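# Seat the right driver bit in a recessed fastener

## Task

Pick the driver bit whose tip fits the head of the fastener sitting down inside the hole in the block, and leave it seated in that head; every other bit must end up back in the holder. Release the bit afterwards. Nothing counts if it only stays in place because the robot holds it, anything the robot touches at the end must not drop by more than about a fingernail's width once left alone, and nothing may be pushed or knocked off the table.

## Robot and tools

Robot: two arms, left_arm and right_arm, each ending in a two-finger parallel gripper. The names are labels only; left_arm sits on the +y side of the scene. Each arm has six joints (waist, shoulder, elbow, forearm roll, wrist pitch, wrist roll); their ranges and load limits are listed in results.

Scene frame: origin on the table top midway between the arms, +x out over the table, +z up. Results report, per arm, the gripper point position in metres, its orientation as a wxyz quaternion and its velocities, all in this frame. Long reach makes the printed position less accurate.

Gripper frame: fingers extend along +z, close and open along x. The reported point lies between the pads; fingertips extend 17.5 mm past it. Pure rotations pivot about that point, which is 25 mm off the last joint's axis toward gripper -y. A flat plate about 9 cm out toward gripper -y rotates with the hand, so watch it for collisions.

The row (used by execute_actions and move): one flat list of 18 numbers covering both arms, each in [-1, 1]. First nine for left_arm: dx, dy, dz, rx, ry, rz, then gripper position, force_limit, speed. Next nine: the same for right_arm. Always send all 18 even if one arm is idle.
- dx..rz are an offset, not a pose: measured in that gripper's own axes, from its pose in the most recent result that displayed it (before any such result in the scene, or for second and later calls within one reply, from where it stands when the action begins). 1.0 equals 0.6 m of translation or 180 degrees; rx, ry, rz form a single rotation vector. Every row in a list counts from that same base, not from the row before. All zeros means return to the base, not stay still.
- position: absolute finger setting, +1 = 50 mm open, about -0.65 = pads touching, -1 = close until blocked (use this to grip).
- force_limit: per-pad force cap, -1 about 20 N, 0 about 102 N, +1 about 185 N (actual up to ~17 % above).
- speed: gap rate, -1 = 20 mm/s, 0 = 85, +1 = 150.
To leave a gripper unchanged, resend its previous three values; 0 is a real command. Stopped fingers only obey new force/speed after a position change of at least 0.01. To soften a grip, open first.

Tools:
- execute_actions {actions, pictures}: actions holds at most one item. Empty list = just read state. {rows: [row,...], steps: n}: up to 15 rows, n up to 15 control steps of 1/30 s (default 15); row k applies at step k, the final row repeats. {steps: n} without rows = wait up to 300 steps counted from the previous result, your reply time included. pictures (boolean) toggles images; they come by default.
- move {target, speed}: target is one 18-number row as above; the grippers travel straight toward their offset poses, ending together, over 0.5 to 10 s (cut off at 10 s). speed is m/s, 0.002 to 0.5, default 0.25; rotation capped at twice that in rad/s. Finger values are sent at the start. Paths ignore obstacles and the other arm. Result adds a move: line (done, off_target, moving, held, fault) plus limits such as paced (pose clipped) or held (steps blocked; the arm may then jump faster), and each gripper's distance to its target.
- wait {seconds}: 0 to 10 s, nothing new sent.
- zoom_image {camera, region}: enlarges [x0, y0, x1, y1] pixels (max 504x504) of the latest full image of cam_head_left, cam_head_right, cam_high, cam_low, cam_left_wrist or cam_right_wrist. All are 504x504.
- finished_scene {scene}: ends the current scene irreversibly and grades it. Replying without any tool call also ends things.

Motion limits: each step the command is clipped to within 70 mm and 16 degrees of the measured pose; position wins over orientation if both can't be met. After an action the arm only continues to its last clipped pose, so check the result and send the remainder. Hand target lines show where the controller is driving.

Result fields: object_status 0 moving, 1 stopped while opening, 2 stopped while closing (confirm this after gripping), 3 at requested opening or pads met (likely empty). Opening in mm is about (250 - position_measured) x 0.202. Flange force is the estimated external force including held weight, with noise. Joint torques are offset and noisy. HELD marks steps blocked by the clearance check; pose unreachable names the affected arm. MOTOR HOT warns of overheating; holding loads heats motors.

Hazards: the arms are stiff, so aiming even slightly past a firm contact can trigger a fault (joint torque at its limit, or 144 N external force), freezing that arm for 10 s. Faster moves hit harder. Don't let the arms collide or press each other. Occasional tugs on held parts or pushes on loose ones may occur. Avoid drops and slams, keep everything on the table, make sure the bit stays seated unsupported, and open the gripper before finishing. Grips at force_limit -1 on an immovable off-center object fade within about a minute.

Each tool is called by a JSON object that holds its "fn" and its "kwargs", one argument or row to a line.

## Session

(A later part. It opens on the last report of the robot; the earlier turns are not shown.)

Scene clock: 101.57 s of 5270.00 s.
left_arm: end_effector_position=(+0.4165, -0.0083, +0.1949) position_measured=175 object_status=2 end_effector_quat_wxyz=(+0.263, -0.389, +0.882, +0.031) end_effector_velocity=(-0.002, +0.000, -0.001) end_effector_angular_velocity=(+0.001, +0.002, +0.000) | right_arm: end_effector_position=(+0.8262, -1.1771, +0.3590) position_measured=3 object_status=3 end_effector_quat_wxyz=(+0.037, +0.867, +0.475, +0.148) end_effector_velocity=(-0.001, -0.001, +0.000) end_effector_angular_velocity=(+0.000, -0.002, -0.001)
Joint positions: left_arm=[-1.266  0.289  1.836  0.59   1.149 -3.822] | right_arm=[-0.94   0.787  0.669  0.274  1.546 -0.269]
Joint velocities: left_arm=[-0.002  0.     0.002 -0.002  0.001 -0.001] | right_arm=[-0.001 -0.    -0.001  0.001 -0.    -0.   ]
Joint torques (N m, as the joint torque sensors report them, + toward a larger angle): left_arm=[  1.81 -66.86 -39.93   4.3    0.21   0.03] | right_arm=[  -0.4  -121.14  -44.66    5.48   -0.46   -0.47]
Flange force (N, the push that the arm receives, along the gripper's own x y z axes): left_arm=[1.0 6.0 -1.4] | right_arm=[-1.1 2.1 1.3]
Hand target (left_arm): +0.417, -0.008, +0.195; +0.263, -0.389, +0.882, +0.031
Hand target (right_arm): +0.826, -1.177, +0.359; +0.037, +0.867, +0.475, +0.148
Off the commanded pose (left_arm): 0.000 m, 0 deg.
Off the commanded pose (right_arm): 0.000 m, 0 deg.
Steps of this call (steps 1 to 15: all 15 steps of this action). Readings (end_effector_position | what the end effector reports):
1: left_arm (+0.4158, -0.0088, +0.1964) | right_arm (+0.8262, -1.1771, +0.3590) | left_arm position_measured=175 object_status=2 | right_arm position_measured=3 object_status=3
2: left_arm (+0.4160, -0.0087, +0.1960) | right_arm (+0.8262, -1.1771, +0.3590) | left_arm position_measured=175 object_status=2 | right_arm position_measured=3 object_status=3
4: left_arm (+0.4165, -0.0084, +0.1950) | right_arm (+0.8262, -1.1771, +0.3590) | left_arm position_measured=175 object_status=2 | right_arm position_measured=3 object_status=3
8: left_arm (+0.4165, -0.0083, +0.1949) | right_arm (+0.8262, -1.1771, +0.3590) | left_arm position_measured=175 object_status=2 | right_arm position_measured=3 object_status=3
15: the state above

{"fn": "move", "kwargs": {
  "target": [0,0,0.0025,0,0,0,-1,-0.3,-0.5,0,0,0,0,0,0,1,0,0],
  "speed": 0.003
}}

{"fn": "zoom_image", "kwargs": {
  "camera": "cam_left_wrist",
  "region": [220,160,290,230]
}}

Scene clock: 104.80 s of 5270.00 s.
left_arm: end_effector_position=(+0.4172, -0.0080, +0.1936) position_measured=175 object_status=2 end_effector_quat_wxyz=(+0.263, -0.389, +0.882, +0.031) end_effector_velocity=(+0.001, +0.002, +0.000) end_effector_angular_velocity=(+0.000, +0.000, +0.002) | right_arm: end_effector_position=(+0.8262, -1.1771, +0.3590) position_measured=3 object_status=3 end_effector_quat_wxyz=(+0.037, +0.867, +0.475, +0.148) end_effector_velocity=(+0.000, +0.000, -0.001) end_effector_angular_velocity=(-0.000, +0.001, +0.000)
Joint positions: left_arm=[-1.265  0.29   1.837  0.591  1.146 -3.822] | right_arm=[-0.94   0.787  0.669  0.274  1.546 -0.269]
Joint velocities: left_arm=[ 0.002 -0.002  0.001 -0.     0.     0.001] | right_arm=[ 0.001  0.     0.    -0.001  0.     0.   ]
Joint torques (N m, as the joint torque sensors report them, + toward a larger angle): left_arm=[  0.73 -67.02 -39.89   4.56   0.3   -0.06] | right_arm=[   1.98 -119.6   -44.98    5.07   -0.31   -0.6 ]
Flange force (N, the push that the arm receives, along the gripper's own x y z axes): left_arm=[-1.5 5.5 -0.7] | right_arm=[-0.9 -3.9 1.7]
Hand target (left_arm): +0.417, -0.008, +0.194; +0.263, -0.389, +0.882, +0.031
Hand target (right_arm): +0.826, -1.177, +0.359; +0.037, +0.867, +0.475, +0.148
Off the commanded pose (left_arm): 0.000 m, 0 deg.
Off the commanded pose (right_arm): 0.000 m, 0 deg.
move: done

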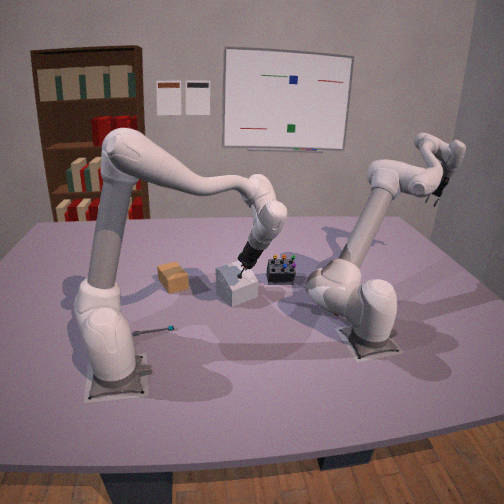

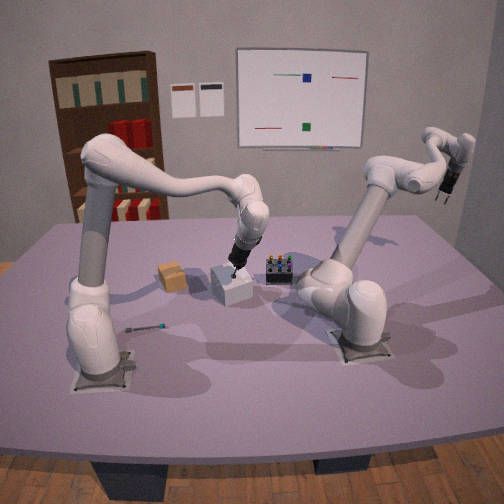

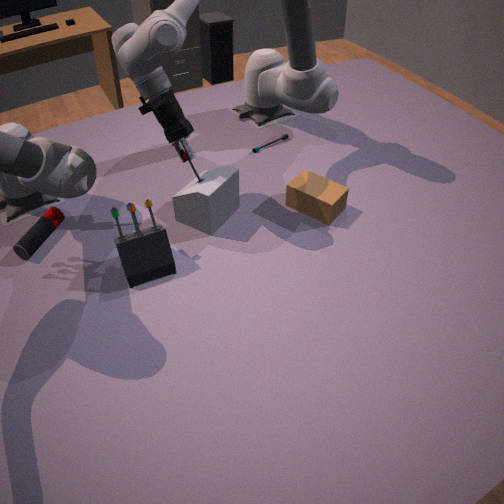

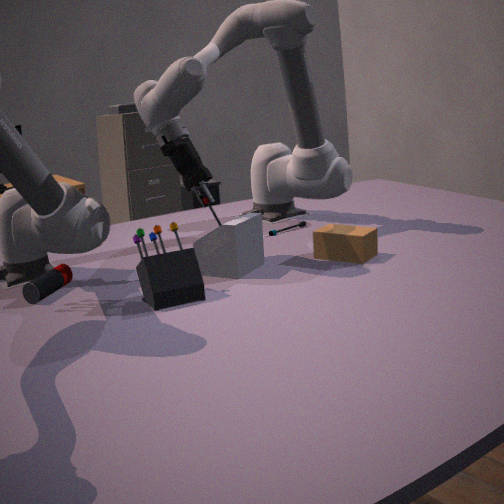

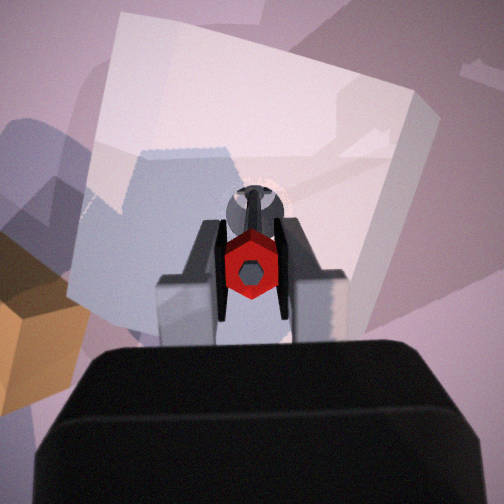

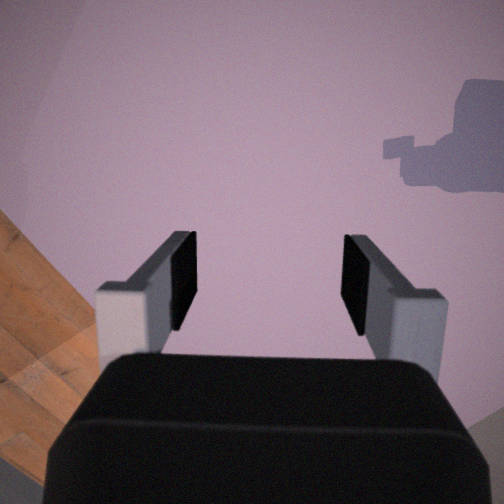

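Region (220, 160, 290, 230) of cam_left_wrist's 504x504 image, scaled by 7.200, with more detail than that image has.

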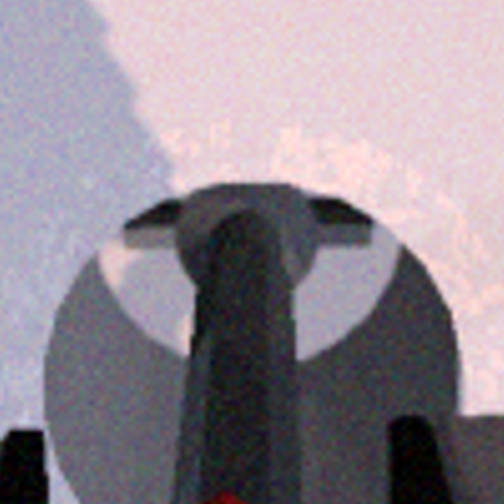

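{"fn": "execute_actions", "kwargs": {
  "actions": [
    {"rows":[[0,0,0.0005,0,0,0,-1,-0.3,-0.5,0,0,0,0,0,0,1,0,0],[0,0,0.001,0,0,0,-1,-0.3,-0.5,0,0,0,0,0,0,1,0,0],[0,0,0.0015,0,0,0,-1,-0.3,-0.5,0,0,0,0,0,0,1,0,0],[0,0,0.002,0,0,0,-1,-0.3,-0.5,0,0,0,0,0,0,1,0,0],[0,0,0.0025,0,0,0,-1,-0.3,-0.5,0,0,0,0,0,0,1,0,0]],"steps":15}
  ],
  "pictures": false
}}

Scene clock: 107.83 s of 5270.00 s.
left_arm: end_effector_position=(+0.4179, -0.0076, +0.1923) position_measured=175 object_status=2 end_effector_quat_wxyz=(+0.263, -0.389, +0.882, +0.031) end_effector_velocity=(-0.000, -0.001, +0.000) end_effector_angular_velocity=(-0.001, +0.001, -0.001) | right_arm: end_effector_position=(+0.8262, -1.1771, +0.3590) position_measured=3 object_status=3 end_effector_quat_wxyz=(+0.037, +0.867, +0.475, +0.148) end_effector_velocity=(-0.001, -0.001, +0.001) end_effector_angular_velocity=(-0.000, +0.000, -0.001)
Joint positions: left_arm=[-1.264  0.291  1.839  0.592  1.144 -3.823] | right_arm=[-0.94   0.787  0.669  0.274  1.546 -0.269]
Joint velocities: left_arm=[-0.     0.    -0.001 -0.001  0.     0.001] | right_arm=[-0.001 -0.    -0.    -0.     0.     0.   ]
Joint torques (N m, as the joint torque sensors report them, + toward a larger angle): left_arm=[  2.55 -69.11 -39.89   4.19   0.14  -0.29] | right_arm=[  -1.22 -121.81  -44.92    5.31   -0.67   -0.29]
Flange force (N, the push that the arm receives, along the gripper's own x y z axes): left_arm=[3.3 3.7 -1.2] | right_arm=[0.4 2.9 1.9]
Hand target (left_arm): +0.418, -0.008, +0.192; +0.263, -0.389, +0.882, +0.031
Hand target (right_arm): +0.826, -1.177, +0.359; +0.037, +0.867, +0.475, +0.148
Off the commanded pose (left_arm): 0.000 m, 0 deg.
Off the commanded pose (right_arm): 0.000 m, 0 deg.
Steps of this call (steps 1 to 76: nothing new was sent; steps 77 to 91: all 15 steps of this action). Readings (end_effector_position | what the end effector reports):
77: left_arm (+0.4172, -0.0079, +0.1935) | right_arm (+0.8262, -1.1771, +0.3590) | left_arm position_measured=175 object_status=2 | right_arm position_measured=3 object_status=3
78: left_arm (+0.4173, -0.0079, +0.1933) | right_arm (+0.8262, -1.1771, +0.3590) | left_arm position_measured=175 object_status=2 | right_arm position_measured=3 object_status=3
80: left_arm (+0.4176, -0.0077, +0.1928) | right_arm (+0.8262, -1.1771, +0.3590) | left_arm position_measured=175 object_status=2 | right_arm position_measured=3 object_status=3
84: left_arm (+0.4179, -0.0076, +0.1923) | right_arm (+0.8262, -1.1771, +0.3590) | left_arm position_measured=175 object_status=2 | right_arm position_measured=3 object_status=3
91: the state above

{"fn": "execute_actions", "kwargs": {
  "actions": [
    {"rows":[[0,0,0.0005,0,0,0,-1,-0.3,-0.5,0,0,0,0,0,0,1,0,0],[0,0,0.001,0,0,0,-1,-0.3,-0.5,0,0,0,0,0,0,1,0,0],[0,0,0.0015,0,0,0,-1,-0.3,-0.5,0,0,0,0,0,0,1,0,0],[0,0,0.002,0,0,0,-1,-0.3,-0.5,0,0,0,0,0,0,1,0,0],[0,0,0.0025,0,0,0,-1,-0.3,-0.5,0,0,0,0,0,0,1,0,0]],"steps":15}
  ],
  "pictures": false
}}

Scene clock: 111.43 s of 5270.00 s.
left_arm: end_effector_position=(+0.4185, -0.0072, +0.1910) position_measured=175 object_status=2 end_effector_quat_wxyz=(+0.263, -0.389, +0.882, +0.031) end_effector_velocity=(+0.000, +0.000, -0.001) end_effector_angular_velocity=(+0.000, +0.000, -0.001) | right_arm: end_effector_position=(+0.8262, -1.1771, +0.3590) position_measured=3 object_status=3 end_effector_quat_wxyz=(+0.037, +0.867, +0.475, +0.148) end_effector_velocity=(-0.001, -0.002, +0.001) end_effector_angular_velocity=(-0.002, -0.001, -0.002)
Joint positions: left_arm=[-1.263  0.292  1.84   0.593  1.141 -3.823] | right_arm=[-0.94   0.787  0.669  0.274  1.546 -0.269]
Joint velocities: left_arm=[ 0.001  0.     0.001  0.    -0.001  0.001] | right_arm=[-0.002 -0.    -0.001 -0.001 -0.     0.001]
Joint torques (N m, as the joint torque sensors report them, + toward a larger angle): left_arm=[ -0.46 -67.78 -40.1    4.23   0.13   0.1 ] | right_arm=[  -1.92 -120.89  -44.92    5.27   -0.7    -0.51]
Flange force (N, the push that the arm receives, along the gripper's own x y z axes): left_arm=[-1.7 4.7 1.0] | right_arm=[1.2 1.2 1.6]
Hand target (left_arm): +0.419, -0.007, +0.191; +0.263, -0.389, +0.882, +0.031
Hand target (right_arm): +0.826, -1.177, +0.359; +0.037, +0.867, +0.475, +0.148
Off the commanded pose (left_arm): 0.000 m, 0 deg.
Off the commanded pose (right_arm): 0.000 m, 0 deg.
Steps of this call (steps 1 to 90: nothing new was sent; then 0.10 s passed at rest; steps 91 to 105: all 15 steps of this action). Readings (end_effector_position | what the end effector reports):
91: left_arm (+0.4179, -0.0076, +0.1923) | right_arm (+0.8262, -1.1771, +0.3590) | left_arm position_measured=175 object_status=2 | right_arm position_measured=3 object_status=3
92: left_arm (+0.4180, -0.0076, +0.1923) | right_arm (+0.8262, -1.1771, +0.3590) | left_arm position_measured=175 object_status=2 | right_arm position_measured=3 object_status=3
94: left_arm (+0.4183, -0.0075, +0.1918) | right_arm (+0.8262, -1.1771, +0.3590) | left_arm position_measured=175 object_status=2 | right_arm position_measured=3 object_status=3
98: left_arm (+0.4185, -0.0072, +0.1911) | right_arm (+0.8262, -1.1771, +0.3590) | left_arm position_measured=175 object_status=2 | right_arm position_measured=3 object_status=3
105: the state above

{"fn": "move", "kwargs": {
  "target": [0,0,0.0025,0,0,0,-1,-0.3,-0.5,0,0,0,0,0,0,1,0,0],
  "speed": 0.003
}}

{"fn": "zoom_image", "kwargs": {
  "camera": "cam_left_wrist",
  "region": [220,160,290,230]
}}

Scene clock: 114.40 s of 5270.00 s.
left_arm: end_effector_position=(+0.4192, -0.0068, +0.1897) position_measured=175 object_status=2 end_effector_quat_wxyz=(+0.263, -0.389, +0.882, +0.031) end_effector_velocity=(+0.001, -0.000, +0.001) end_effector_angular_velocity=(-0.001, -0.002, +0.001) | right_arm: end_effector_position=(+0.8262, -1.1771, +0.3590) position_measured=3 object_status=3 end_effector_quat_wxyz=(+0.037, +0.867, +0.475, +0.148) end_effector_velocity=(+0.001, +0.000, +0.001) end_effector_angular_velocity=(-0.001, -0.001, +0.000)
Joint positions: left_arm=[-1.262  0.293  1.841  0.594  1.139 -3.824] | right_arm=[-0.94   0.787  0.669  0.274  1.546 -0.269]
Joint velocities: left_arm=[ 0.001 -0.001 -0.001  0.001  0.001 -0.   ] | right_arm=[ 0.001 -0.    -0.001  0.    -0.     0.   ]
Joint torques (N m, as the joint torque sensors report them, + toward a larger angle): left_arm=[  1.82 -67.09 -39.92   4.55   0.19   0.  ] | right_arm=[  -0.07 -121.56  -44.79    5.19   -0.52   -0.51]
Flange force (N, the push that the arm receives, along the gripper's own x y z axes): left_arm=[-0.4 6.4 -2.2] | right_arm=[-0.1 2.5 1.5]
Hand target (left_arm): +0.419, -0.007, +0.190; +0.263, -0.389, +0.882, +0.031
Hand target (right_arm): +0.826, -1.177, +0.359; +0.037, +0.867, +0.475, +0.148
Off the commanded pose (left_arm): 0.000 m, 0 deg.
Off the commanded pose (right_arm): 0.000 m, 0 deg.
move: done

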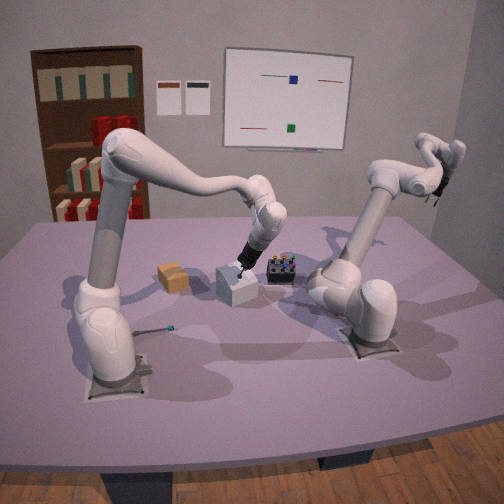

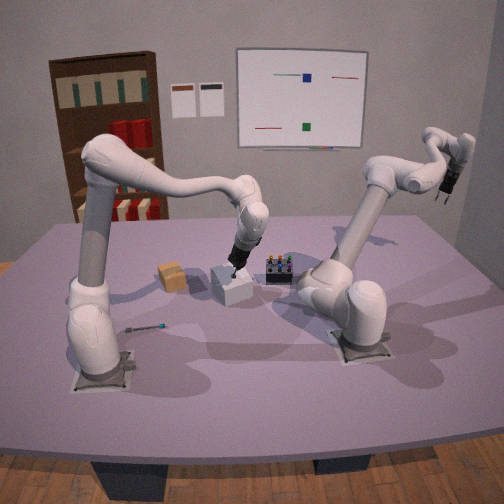

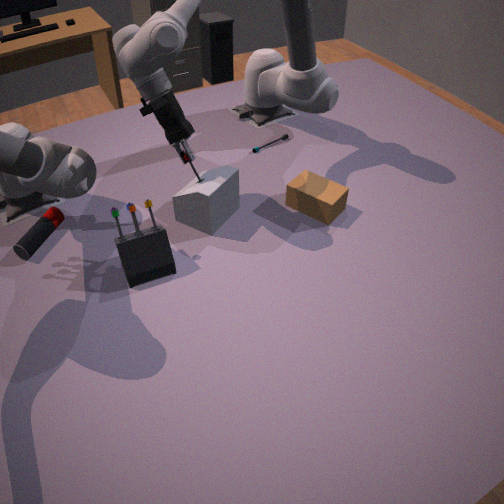

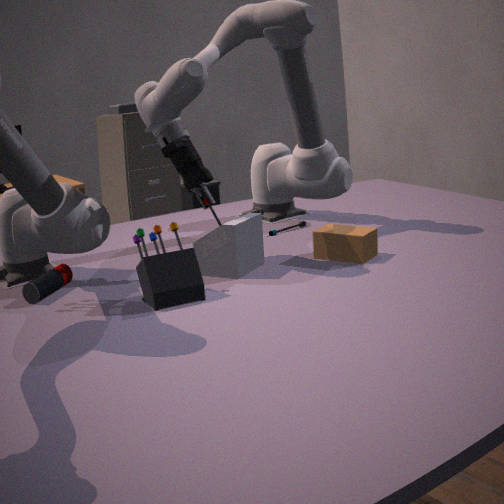

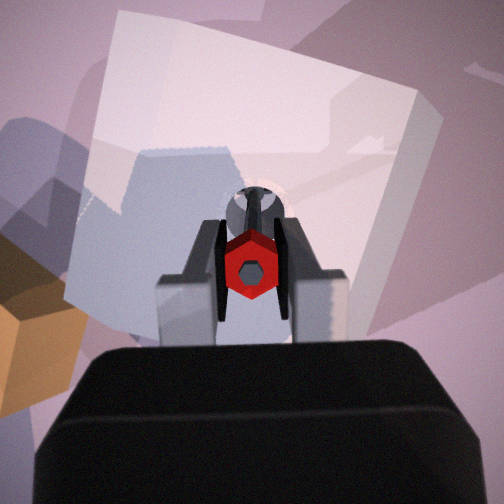

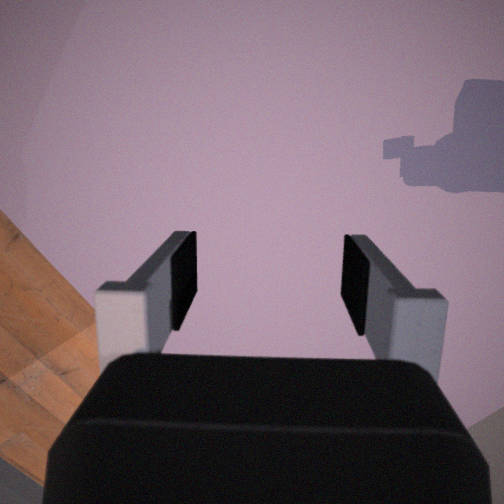

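Region (220, 160, 290, 230) of cam_left_wrist's 504x504 image, scaled by 7.200, with more detail than that image has.

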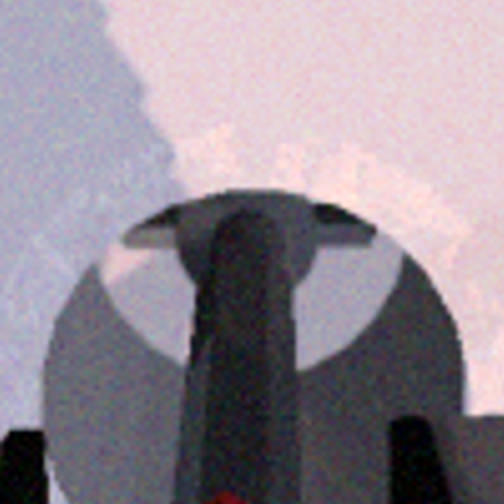

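Likely entering. Continue.

{"fn": "execute_actions", "kwargs": {
  "actions": [
    {"rows":[[0.0002,0,0.0006,0,0,0,-1,-0.3,-0.5,0,0,0,0,0,0,1,0,0],[0.0003,0,0.0012,0,0,0,-1,-0.3,-0.5,0,0,0,0,0,0,1,0,0],[0.0003,0,0.0018,0,0,0,-1,-0.3,-0.5,0,0,0,0,0,0,1,0,0],[0.0003,0,0.0025,0,0,0,-1,-0.3,-0.5,0,0,0,0,0,0,1,0,0]],"steps":12}
  ],
  "pictures": false
}}

Scene clock: 121.93 s of 5270.00 s.
left_arm: end_effector_position=(+0.4197, -0.0065, +0.1884) position_measured=175 object_status=2 end_effector_quat_wxyz=(+0.263, -0.389, +0.882, +0.031) end_effector_velocity=(+0.000, +0.000, +0.000) end_effector_angular_velocity=(+0.001, -0.001, -0.001) | right_arm: end_effector_position=(+0.8262, -1.1771, +0.3590) position_measured=3 object_status=3 end_effector_quat_wxyz=(+0.037, +0.867, +0.475, +0.148) end_effector_velocity=(-0.001, -0.001, -0.000) end_effector_angular_velocity=(-0.001, -0.000, -0.002)
Joint positions: left_arm=[-1.261  0.295  1.842  0.594  1.137 -3.825] | right_arm=[-0.94   0.787  0.669  0.274  1.546 -0.269]
Joint velocities: left_arm=[-0.    -0.     0.001  0.002 -0.    -0.   ] | right_arm=[-0.001  0.    -0.    -0.    -0.001  0.   ]
Joint torques (N m, as the joint torque sensors report them, + toward a larger angle): left_arm=[ -0.06 -68.66 -39.79   4.35   0.36   0.16] | right_arm=[   1.1  -121.3   -44.29    5.35   -0.62   -0.41]
Flange force (N, the push that the arm receives, along the gripper's own x y z axes): left_arm=[-0.3 3.5 1.1] | right_arm=[-2.0 4.4 0.4]
Hand target (left_arm): +0.420, -0.007, +0.188; +0.263, -0.389, +0.882, +0.031
Hand target (right_arm): +0.826, -1.177, +0.359; +0.037, +0.867, +0.475, +0.148
Off the commanded pose (left_arm): 0.000 m, 0 deg.
Off the commanded pose (right_arm): 0.000 m, 0 deg.
Steps of this call (steps 1 to 90: nothing new was sent; then 4.13 s passed at rest; steps 91 to 102: all 12 steps of this action). Readings (end_effector_position | what the end effector reports):
91: left_arm (+0.4192, -0.0068, +0.1897) | right_arm (+0.8262, -1.1771, +0.3590) | left_arm position_measured=175 object_status=2 | right_arm position_measured=3 object_status=3
92: left_arm (+0.4193, -0.0068, +0.1895) | right_arm (+0.8262, -1.1771, +0.3590) | left_arm position_measured=175 object_status=2 | right_arm position_measured=3 object_status=3
94: left_arm (+0.4196, -0.0066, +0.1887) | right_arm (+0.8262, -1.1771, +0.3590) | left_arm position_measured=175 object_status=2 | right_arm position_measured=3 object_status=3
98: left_arm (+0.4197, -0.0065, +0.1884) | right_arm (+0.8262, -1.1771, +0.3590) | left_arm position_measured=175 object_status=2 | right_arm position_measured=3 object_status=3
102: the state above

{"fn": "execute_actions", "kwargs": {
  "actions": [
    {"rows":[[0,0,0.0006,0,0,0,-1,-0.3,-0.5,0,0,0,0,0,0,1,0,0],[0,0,0.0012,0,0,0,-1,-0.3,-0.5,0,0,0,0,0,0,1,0,0],[0,0,0.0018,0,0,0,-1,-0.3,-0.5,0,0,0,0,0,0,1,0,0],[0,0,0.0025,0,0,0,-1,-0.3,-0.5,0,0,0,0,0,0,1,0,0]],"steps":12}
  ],
  "pictures": false
}}

Scene clock: 129.90 s of 5270.00 s.
left_arm: end_effector_position=(+0.4204, -0.0061, +0.1871) position_measured=175 object_status=2 end_effector_quat_wxyz=(+0.263, -0.389, +0.882, +0.031) end_effector_velocity=(+0.000, -0.001, +0.001) end_effector_angular_velocity=(-0.002, -0.001, -0.001) | right_arm: end_effector_position=(+0.8262, -1.1771, +0.3590) position_measured=3 object_status=3 end_effector_quat_wxyz=(+0.037, +0.867, +0.475, +0.148) end_effector_velocity=(-0.001, -0.000, -0.001) end_effector_angular_velocity=(+0.001, +0.001, -0.000)
Joint positions: left_arm=[-1.259  0.296  1.843  0.595  1.134 -3.825] | right_arm=[-0.94   0.787  0.669  0.274  1.546 -0.269]
Joint velocities: left_arm=[ 0.    -0.001 -0.001 -0.    -0.001  0.001] | right_arm=[-0.001  0.     0.    -0.001  0.001 -0.   ]
Joint torques (N m, as the joint torque sensors report them, + toward a larger angle): left_arm=[ -0.58 -67.51 -40.14   4.47   0.49  -0.12] | right_arm=[  -0.86 -121.78  -43.97    5.24   -0.4    -0.4 ]
Flange force (N, the push that the arm receives, along the gripper's own x y z axes): left_arm=[-2.4 5.4 0.6] | right_arm=[-0.5 7.3 1.2]
Hand target (left_arm): +0.420, -0.006, +0.187; +0.263, -0.389, +0.882, +0.031
Hand target (right_arm): +0.826, -1.177, +0.359; +0.037, +0.867, +0.475, +0.148
Off the commanded pose (left_arm): 0.000 m, 0 deg.
Off the commanded pose (right_arm): 0.000 m, 0 deg.
Steps of this call (steps 1 to 90: nothing new was sent; then 4.57 s passed at rest; steps 91 to 102: all 12 steps of this action). Readings (end_effector_position | what the end effector reports):
91: left_arm (+0.4198, -0.0065, +0.1883) | right_arm (+0.8262, -1.1771, +0.3590) | left_arm position_measured=175 object_status=2 | right_arm position_measured=3 object_status=3
92: left_arm (+0.4199, -0.0064, +0.1881) | right_arm (+0.8262, -1.1771, +0.3590) | left_arm position_measured=175 object_status=2 | right_arm position_measured=3 object_status=3
94: left_arm (+0.4202, -0.0062, +0.1874) | right_arm (+0.8262, -1.1771, +0.3590) | left_arm position_measured=175 object_status=2 | right_arm position_measured=3 object_status=3
98: left_arm (+0.4204, -0.0061, +0.1871) | right_arm (+0.8262, -1.1771, +0.3590) | left_arm position_measured=175 object_status=2 | right_arm position_measured=3 object_status=3
102: the state above

{"fn": "move", "kwargs": {
  "target": [0,0,0.002,0,0,0,-1,-0.3,-0.5,0,0,0,0,0,0,1,0,0],
  "speed": 0.002
}}

{"fn": "zoom_image", "kwargs": {
  "camera": "cam_left_wrist",
  "region": [220,160,290,230]
}}

Scene clock: 135.07 s of 5270.00 s.
left_arm: end_effector_position=(+0.4209, -0.0058, +0.1860) position_measured=175 object_status=2 end_effector_quat_wxyz=(+0.263, -0.389, +0.882, +0.031) end_effector_velocity=(+0.000, -0.001, +0.000) end_effector_angular_velocity=(-0.002, +0.001, +0.001) | right_arm: end_effector_position=(+0.8262, -1.1771, +0.3590) position_measured=3 object_status=3 end_effector_quat_wxyz=(+0.037, +0.867, +0.475, +0.148) end_effector_velocity=(+0.001, +0.001, -0.001) end_effector_angular_velocity=(-0.000, +0.001, +0.001)
Joint positions: left_arm=[-1.259  0.297  1.844  0.596  1.132 -3.826] | right_arm=[-0.94   0.787  0.669  0.274  1.546 -0.269]
Joint velocities: left_arm=[ 0.     0.001 -0.002 -0.002 -0.     0.001] | right_arm=[ 0.001  0.     0.001 -0.001 -0.    -0.   ]
Joint torques (N m, as the joint torque sensors report them, + toward a larger angle): left_arm=[  1.16 -68.64 -39.89   4.22   0.36  -0.2 ] | right_arm=[  -0.26 -120.93  -44.31    5.28   -0.48   -0.68]
Flange force (N, the push that the arm receives, along the gripper's own x y z axes): left_arm=[0.4 4.1 -0.1] | right_arm=[0.4 3.9 1.4]
Hand target (left_arm): +0.421, -0.006, +0.186; +0.263, -0.389, +0.882, +0.031
Hand target (right_arm): +0.826, -1.177, +0.359; +0.037, +0.867, +0.475, +0.148
Off the commanded pose (left_arm): 0.000 m, 0 deg.
Off the commanded pose (right_arm): 0.000 m, 0 deg.
After step 90, 1.33 s passed at rest.
move: done

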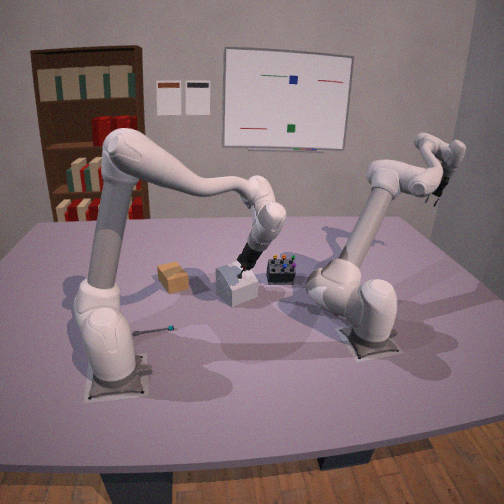

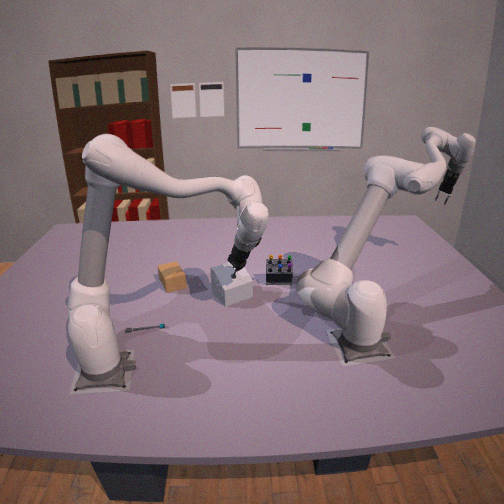

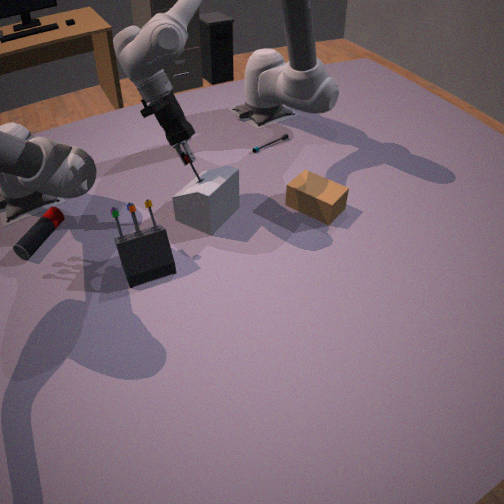

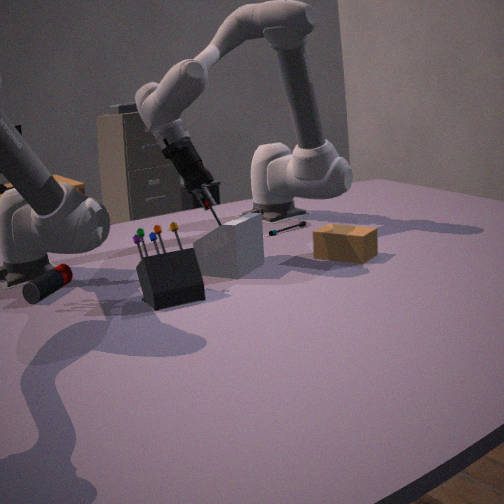

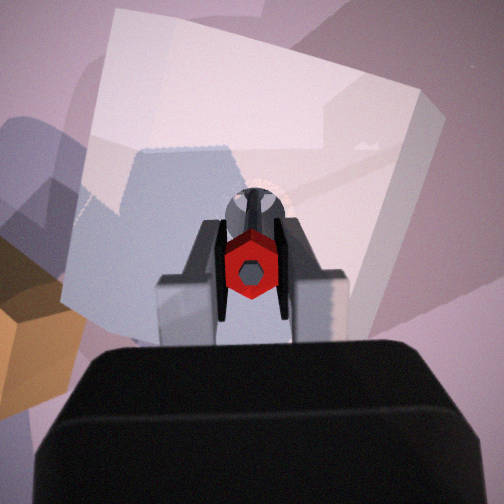

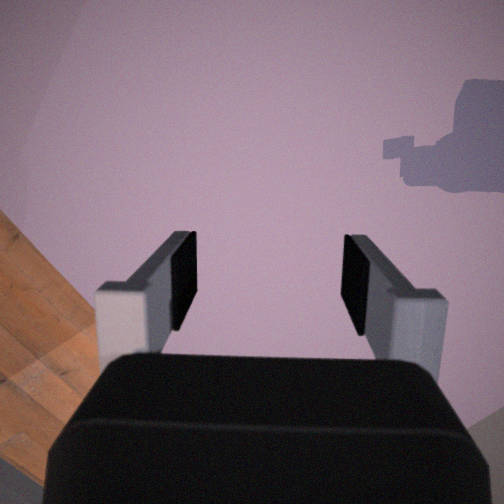

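Region (220, 160, 290, 230) of cam_left_wrist's 504x504 image, scaled by 7.200, with more detail than that image has.

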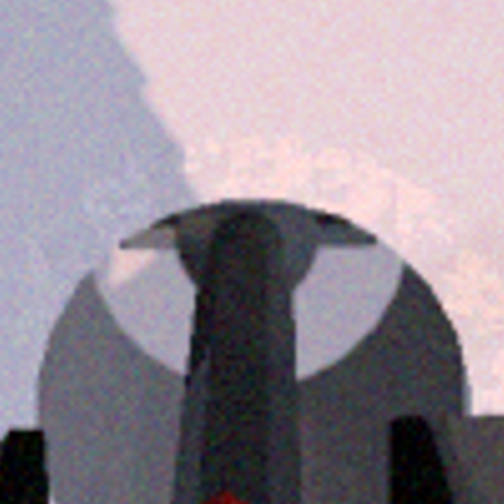

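{"fn": "move", "kwargs": {
  "target": [0,0,0.002,0,0,0,-1,-0.3,-0.5,0,0,0,0,0,0,1,0,0],
  "speed": 0.002
}}

{"fn": "zoom_image", "kwargs": {
  "camera": "cam_left_wrist",
  "region": [220,160,290,230]
}}

Scene clock: 138.20 s of 5270.00 s.
left_arm: end_effector_position=(+0.4214, -0.0055, +0.1850) position_measured=175 object_status=2 end_effector_quat_wxyz=(+0.263, -0.389, +0.882, +0.031) end_effector_velocity=(-0.001, +0.000, -0.001) end_effector_angular_velocity=(-0.000, +0.002, +0.002) | right_arm: end_effector_position=(+0.8262, -1.1771, +0.3590) position_measured=3 object_status=3 end_effector_quat_wxyz=(+0.037, +0.867, +0.475, +0.148) end_effector_velocity=(-0.001, -0.000, -0.001) end_effector_angular_velocity=(+0.000, +0.002, -0.000)
Joint positions: left_arm=[-1.258  0.298  1.845  0.597  1.13  -3.826] | right_arm=[-0.94   0.787  0.669  0.274  1.546 -0.269]
Joint velocities: left_arm=[-0.001  0.     0.001 -0.003 -0.    -0.002] | right_arm=[-0.     0.     0.001 -0.001 -0.    -0.   ]
Joint torques (N m, as the joint torque sensors report them, + toward a larger angle): left_arm=[  0.77 -69.87 -40.44   4.23   0.26   0.13] | right_arm=[  -1.64 -120.96  -44.24    5.46   -0.42   -0.51]
Flange force (N, the push that the arm receives, along the gripper's own x y z axes): left_arm=[1.5 4.5 1.7] | right_arm=[0.1 4.3 1.6]
Hand target (left_arm): +0.421, -0.006, +0.185; +0.263, -0.389, +0.882, +0.031
Hand target (right_arm): +0.826, -1.177, +0.359; +0.037, +0.867, +0.475, +0.148
Off the commanded pose (left_arm): 0.000 m, 0 deg.
Off the commanded pose (right_arm): 0.000 m, 0 deg.
move: done

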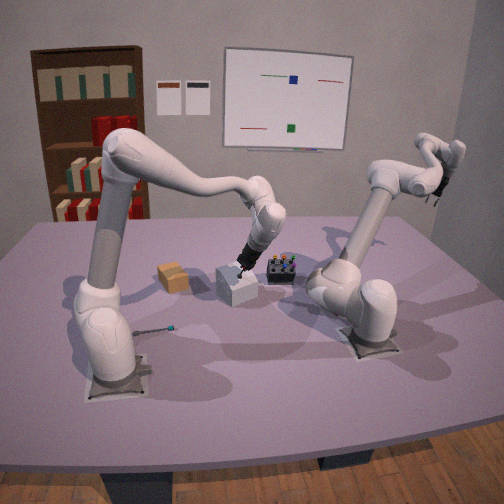

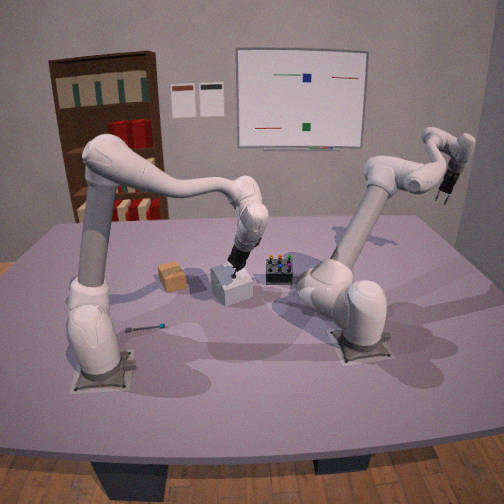

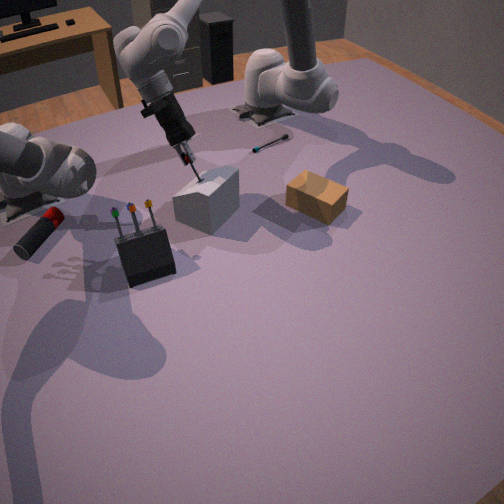

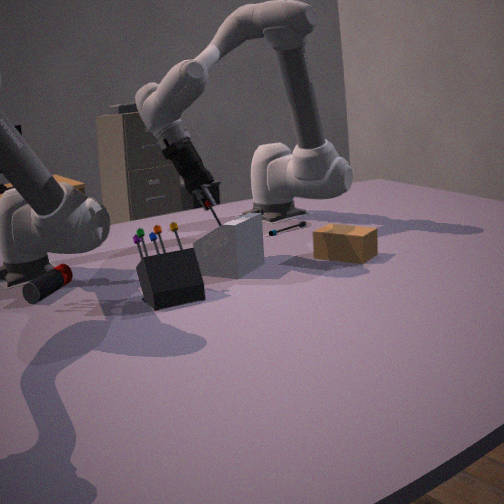

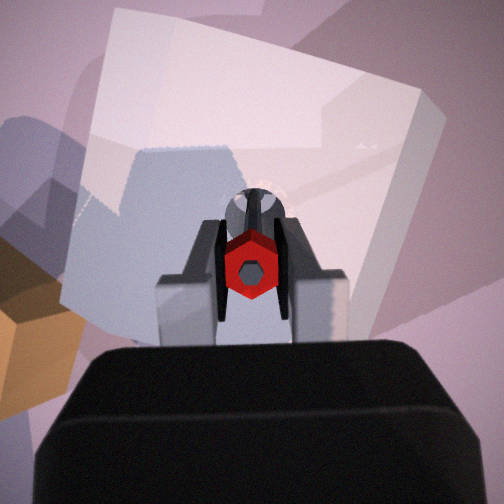

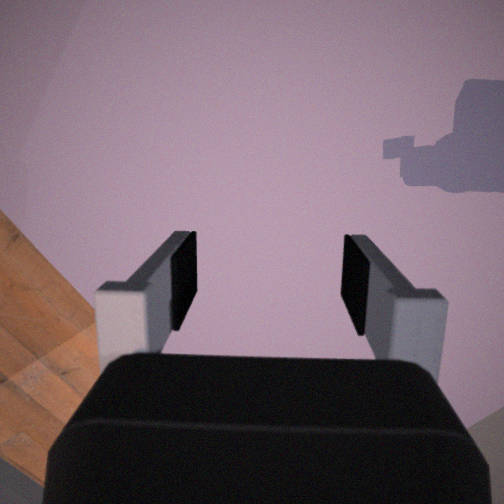

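Region (220, 160, 290, 230) of cam_left_wrist's 504x504 image, scaled by 7.200, with more detail than that image has.

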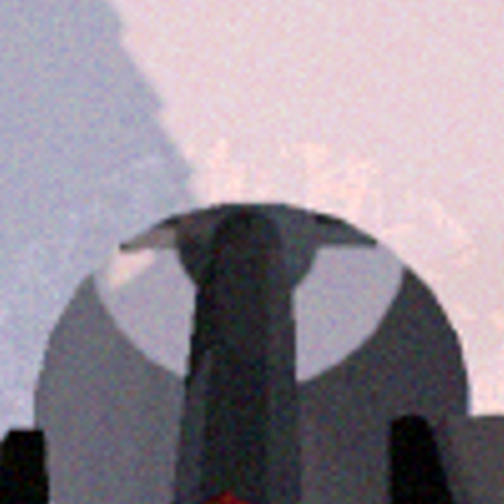

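{"fn": "move", "kwargs": {
  "target": [0,0,0.002,0,0,0,-1,-0.3,-0.5,0,0,0,0,0,0,1,0,0],
  "speed": 0.002
}}

{"fn": "zoom_image", "kwargs": {
  "camera": "cam_left_wrist",
  "region": [220,160,290,230]
}}

Scene clock: 141.50 s of 5270.00 s.
left_arm: end_effector_position=(+0.4220, -0.0052, +0.1840) position_measured=175 object_status=2 end_effector_quat_wxyz=(+0.263, -0.389, +0.882, +0.031) end_effector_velocity=(-0.001, -0.001, -0.000) end_effector_angular_velocity=(-0.000, -0.000, -0.002) | right_arm: end_effector_position=(+0.8262, -1.1771, +0.3590) position_measured=3 object_status=3 end_effector_quat_wxyz=(+0.037, +0.867, +0.475, +0.148) end_effector_velocity=(-0.000, -0.000, -0.000) end_effector_angular_velocity=(-0.001, +0.002, +0.000)
Joint positions: left_arm=[-1.257  0.298  1.846  0.597  1.128 -3.826] | right_arm=[-0.94   0.787  0.669  0.274  1.546 -0.269]
Joint velocities: left_arm=[-0.002 -0.     0.     0.    -0.    -0.   ] | right_arm=[ 0.     0.     0.    -0.002  0.    -0.   ]
Joint torques (N m, as the joint torque sensors report them, + toward a larger angle): left_arm=[  0.79 -67.69 -38.47   4.37   0.21  -0.02] | right_arm=[  -1.44 -122.98  -44.61    5.25   -0.56   -0.51]
Flange force (N, the push that the arm receives, along the gripper's own x y z axes): left_arm=[-0.1 3.1 -2.2] | right_arm=[-0.2 7.5 1.7]
Hand target (left_arm): +0.422, -0.005, +0.184; +0.263, -0.389, +0.882, +0.031
Hand target (right_arm): +0.826, -1.177, +0.359; +0.037, +0.867, +0.475, +0.148
Off the commanded pose (left_arm): 0.000 m, 0 deg.
Off the commanded pose (right_arm): 0.000 m, 0 deg.
move: done

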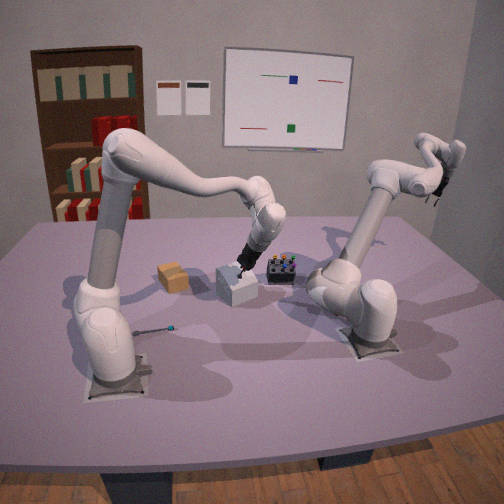

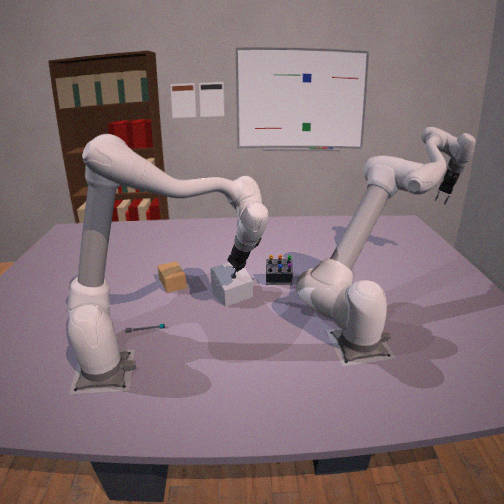

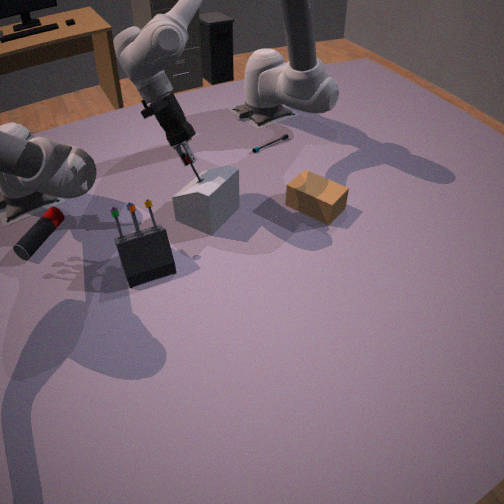

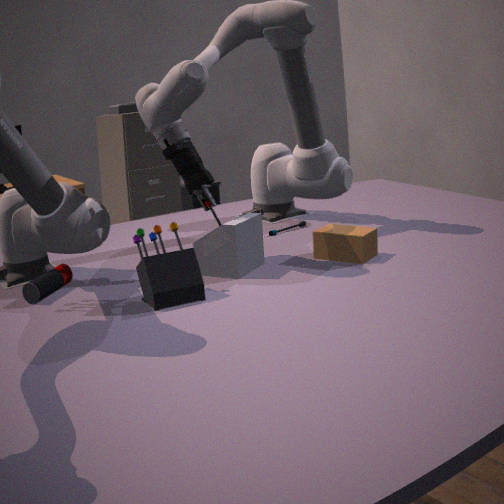

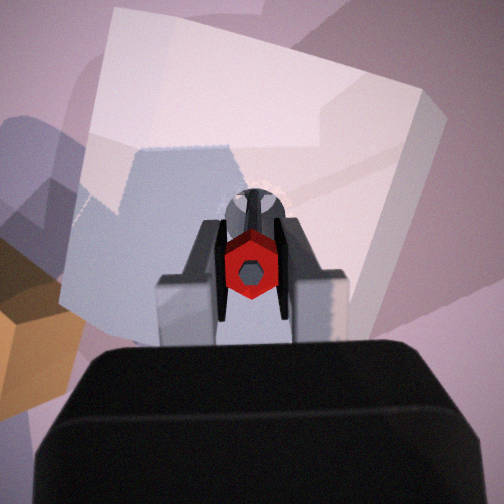

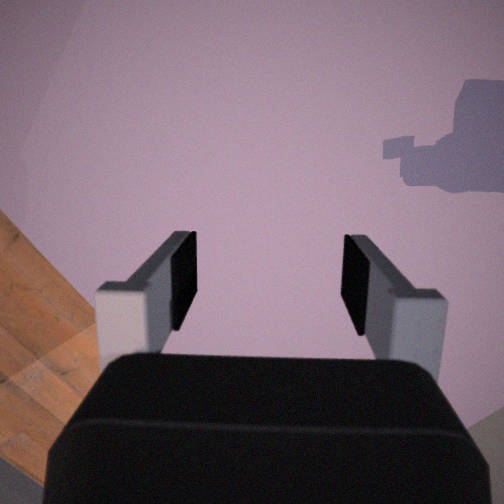

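Region (220, 160, 290, 230) of cam_left_wrist's 504x504 image, scaled by 7.200, with more detail than that image has.

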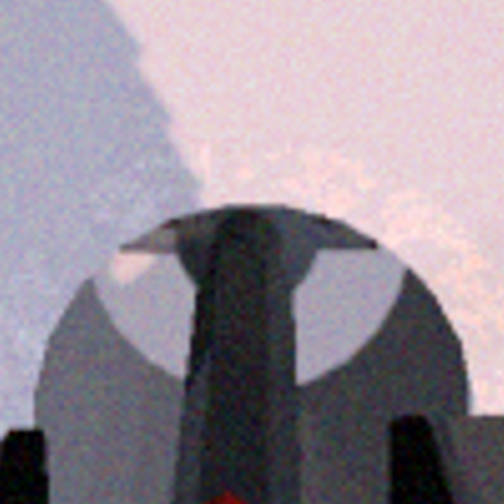

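{"fn": "execute_actions", "kwargs": {
  "actions": [
    {"rows":[[0,0,0.0004,0,0,0,-1,-0.3,-0.5,0,0,0,0,0,0,1,0,0],[0,0,0.0008,0,0,0,-1,-0.3,-0.5,0,0,0,0,0,0,1,0,0],[0,0,0.0012,0,0,0,-1,-0.3,-0.5,0,0,0,0,0,0,1,0,0]],"steps":12}
  ],
  "pictures": false
}}

Scene clock: 144.43 s of 5270.00 s.
left_arm: end_effector_position=(+0.4223, -0.0050, +0.1833) position_measured=175 object_status=2 end_effector_quat_wxyz=(+0.263, -0.389, +0.882, +0.031) end_effector_velocity=(-0.001, -0.000, -0.001) end_effector_angular_velocity=(+0.001, +0.001, -0.001) | right_arm: end_effector_position=(+0.8262, -1.1771, +0.3590) position_measured=3 object_status=3 end_effector_quat_wxyz=(+0.037, +0.867, +0.475, +0.148) end_effector_velocity=(+0.002, +0.002, +0.000) end_effector_angular_velocity=(+0.000, -0.001, +0.003)
Joint positions: left_arm=[-1.256  0.299  1.847  0.598  1.127 -3.827] | right_arm=[-0.94   0.787  0.669  0.274  1.546 -0.269]
Joint velocities: left_arm=[-0.001  0.001  0.001 -0.001  0.     0.   ] | right_arm=[ 0.002  0.    -0.001  0.001  0.    -0.   ]
Joint torques (N m, as the joint torque sensors report them, + toward a larger angle): left_arm=[  0.51 -67.02 -39.21   4.33   0.51   0.31] | right_arm=[  -1.93 -121.49  -43.62    5.36   -0.3    -0.32]
Flange force (N, the push that the arm receives, along the gripper's own x y z axes): left_arm=[-0.9 5.8 -1.1] | right_arm=[0.9 7.9 0.6]
Hand target (left_arm): +0.422, -0.005, +0.183; +0.263, -0.389, +0.882, +0.031
Hand target (right_arm): +0.826, -1.177, +0.359; +0.037, +0.867, +0.475, +0.148
Off the commanded pose (left_arm): 0.000 m, 0 deg.
Off the commanded pose (right_arm): 0.000 m, 0 deg.
Steps of this call (steps 1 to 76: nothing new was sent; steps 77 to 88: all 12 steps of this action). Readings (end_effector_position | what the end effector reports):
77: left_arm (+0.4220, -0.0052, +0.1839) | right_arm (+0.8262, -1.1771, +0.3590) | left_arm position_measured=175 object_status=2 | right_arm position_measured=3 object_status=3
78: left_arm (+0.4221, -0.0052, +0.1838) | right_arm (+0.8262, -1.1771, +0.3590) | left_arm position_measured=175 object_status=2 | right_arm position_measured=3 object_status=3
80: left_arm (+0.4223, -0.0050, +0.1834) | right_arm (+0.8262, -1.1771, +0.3590) | left_arm position_measured=175 object_status=2 | right_arm position_measured=3 object_status=3
84: left_arm (+0.4223, -0.0050, +0.1833) | right_arm (+0.8262, -1.1771, +0.3590) | left_arm position_measured=175 object_status=2 | right_arm position_measured=3 object_status=3
88: the state above


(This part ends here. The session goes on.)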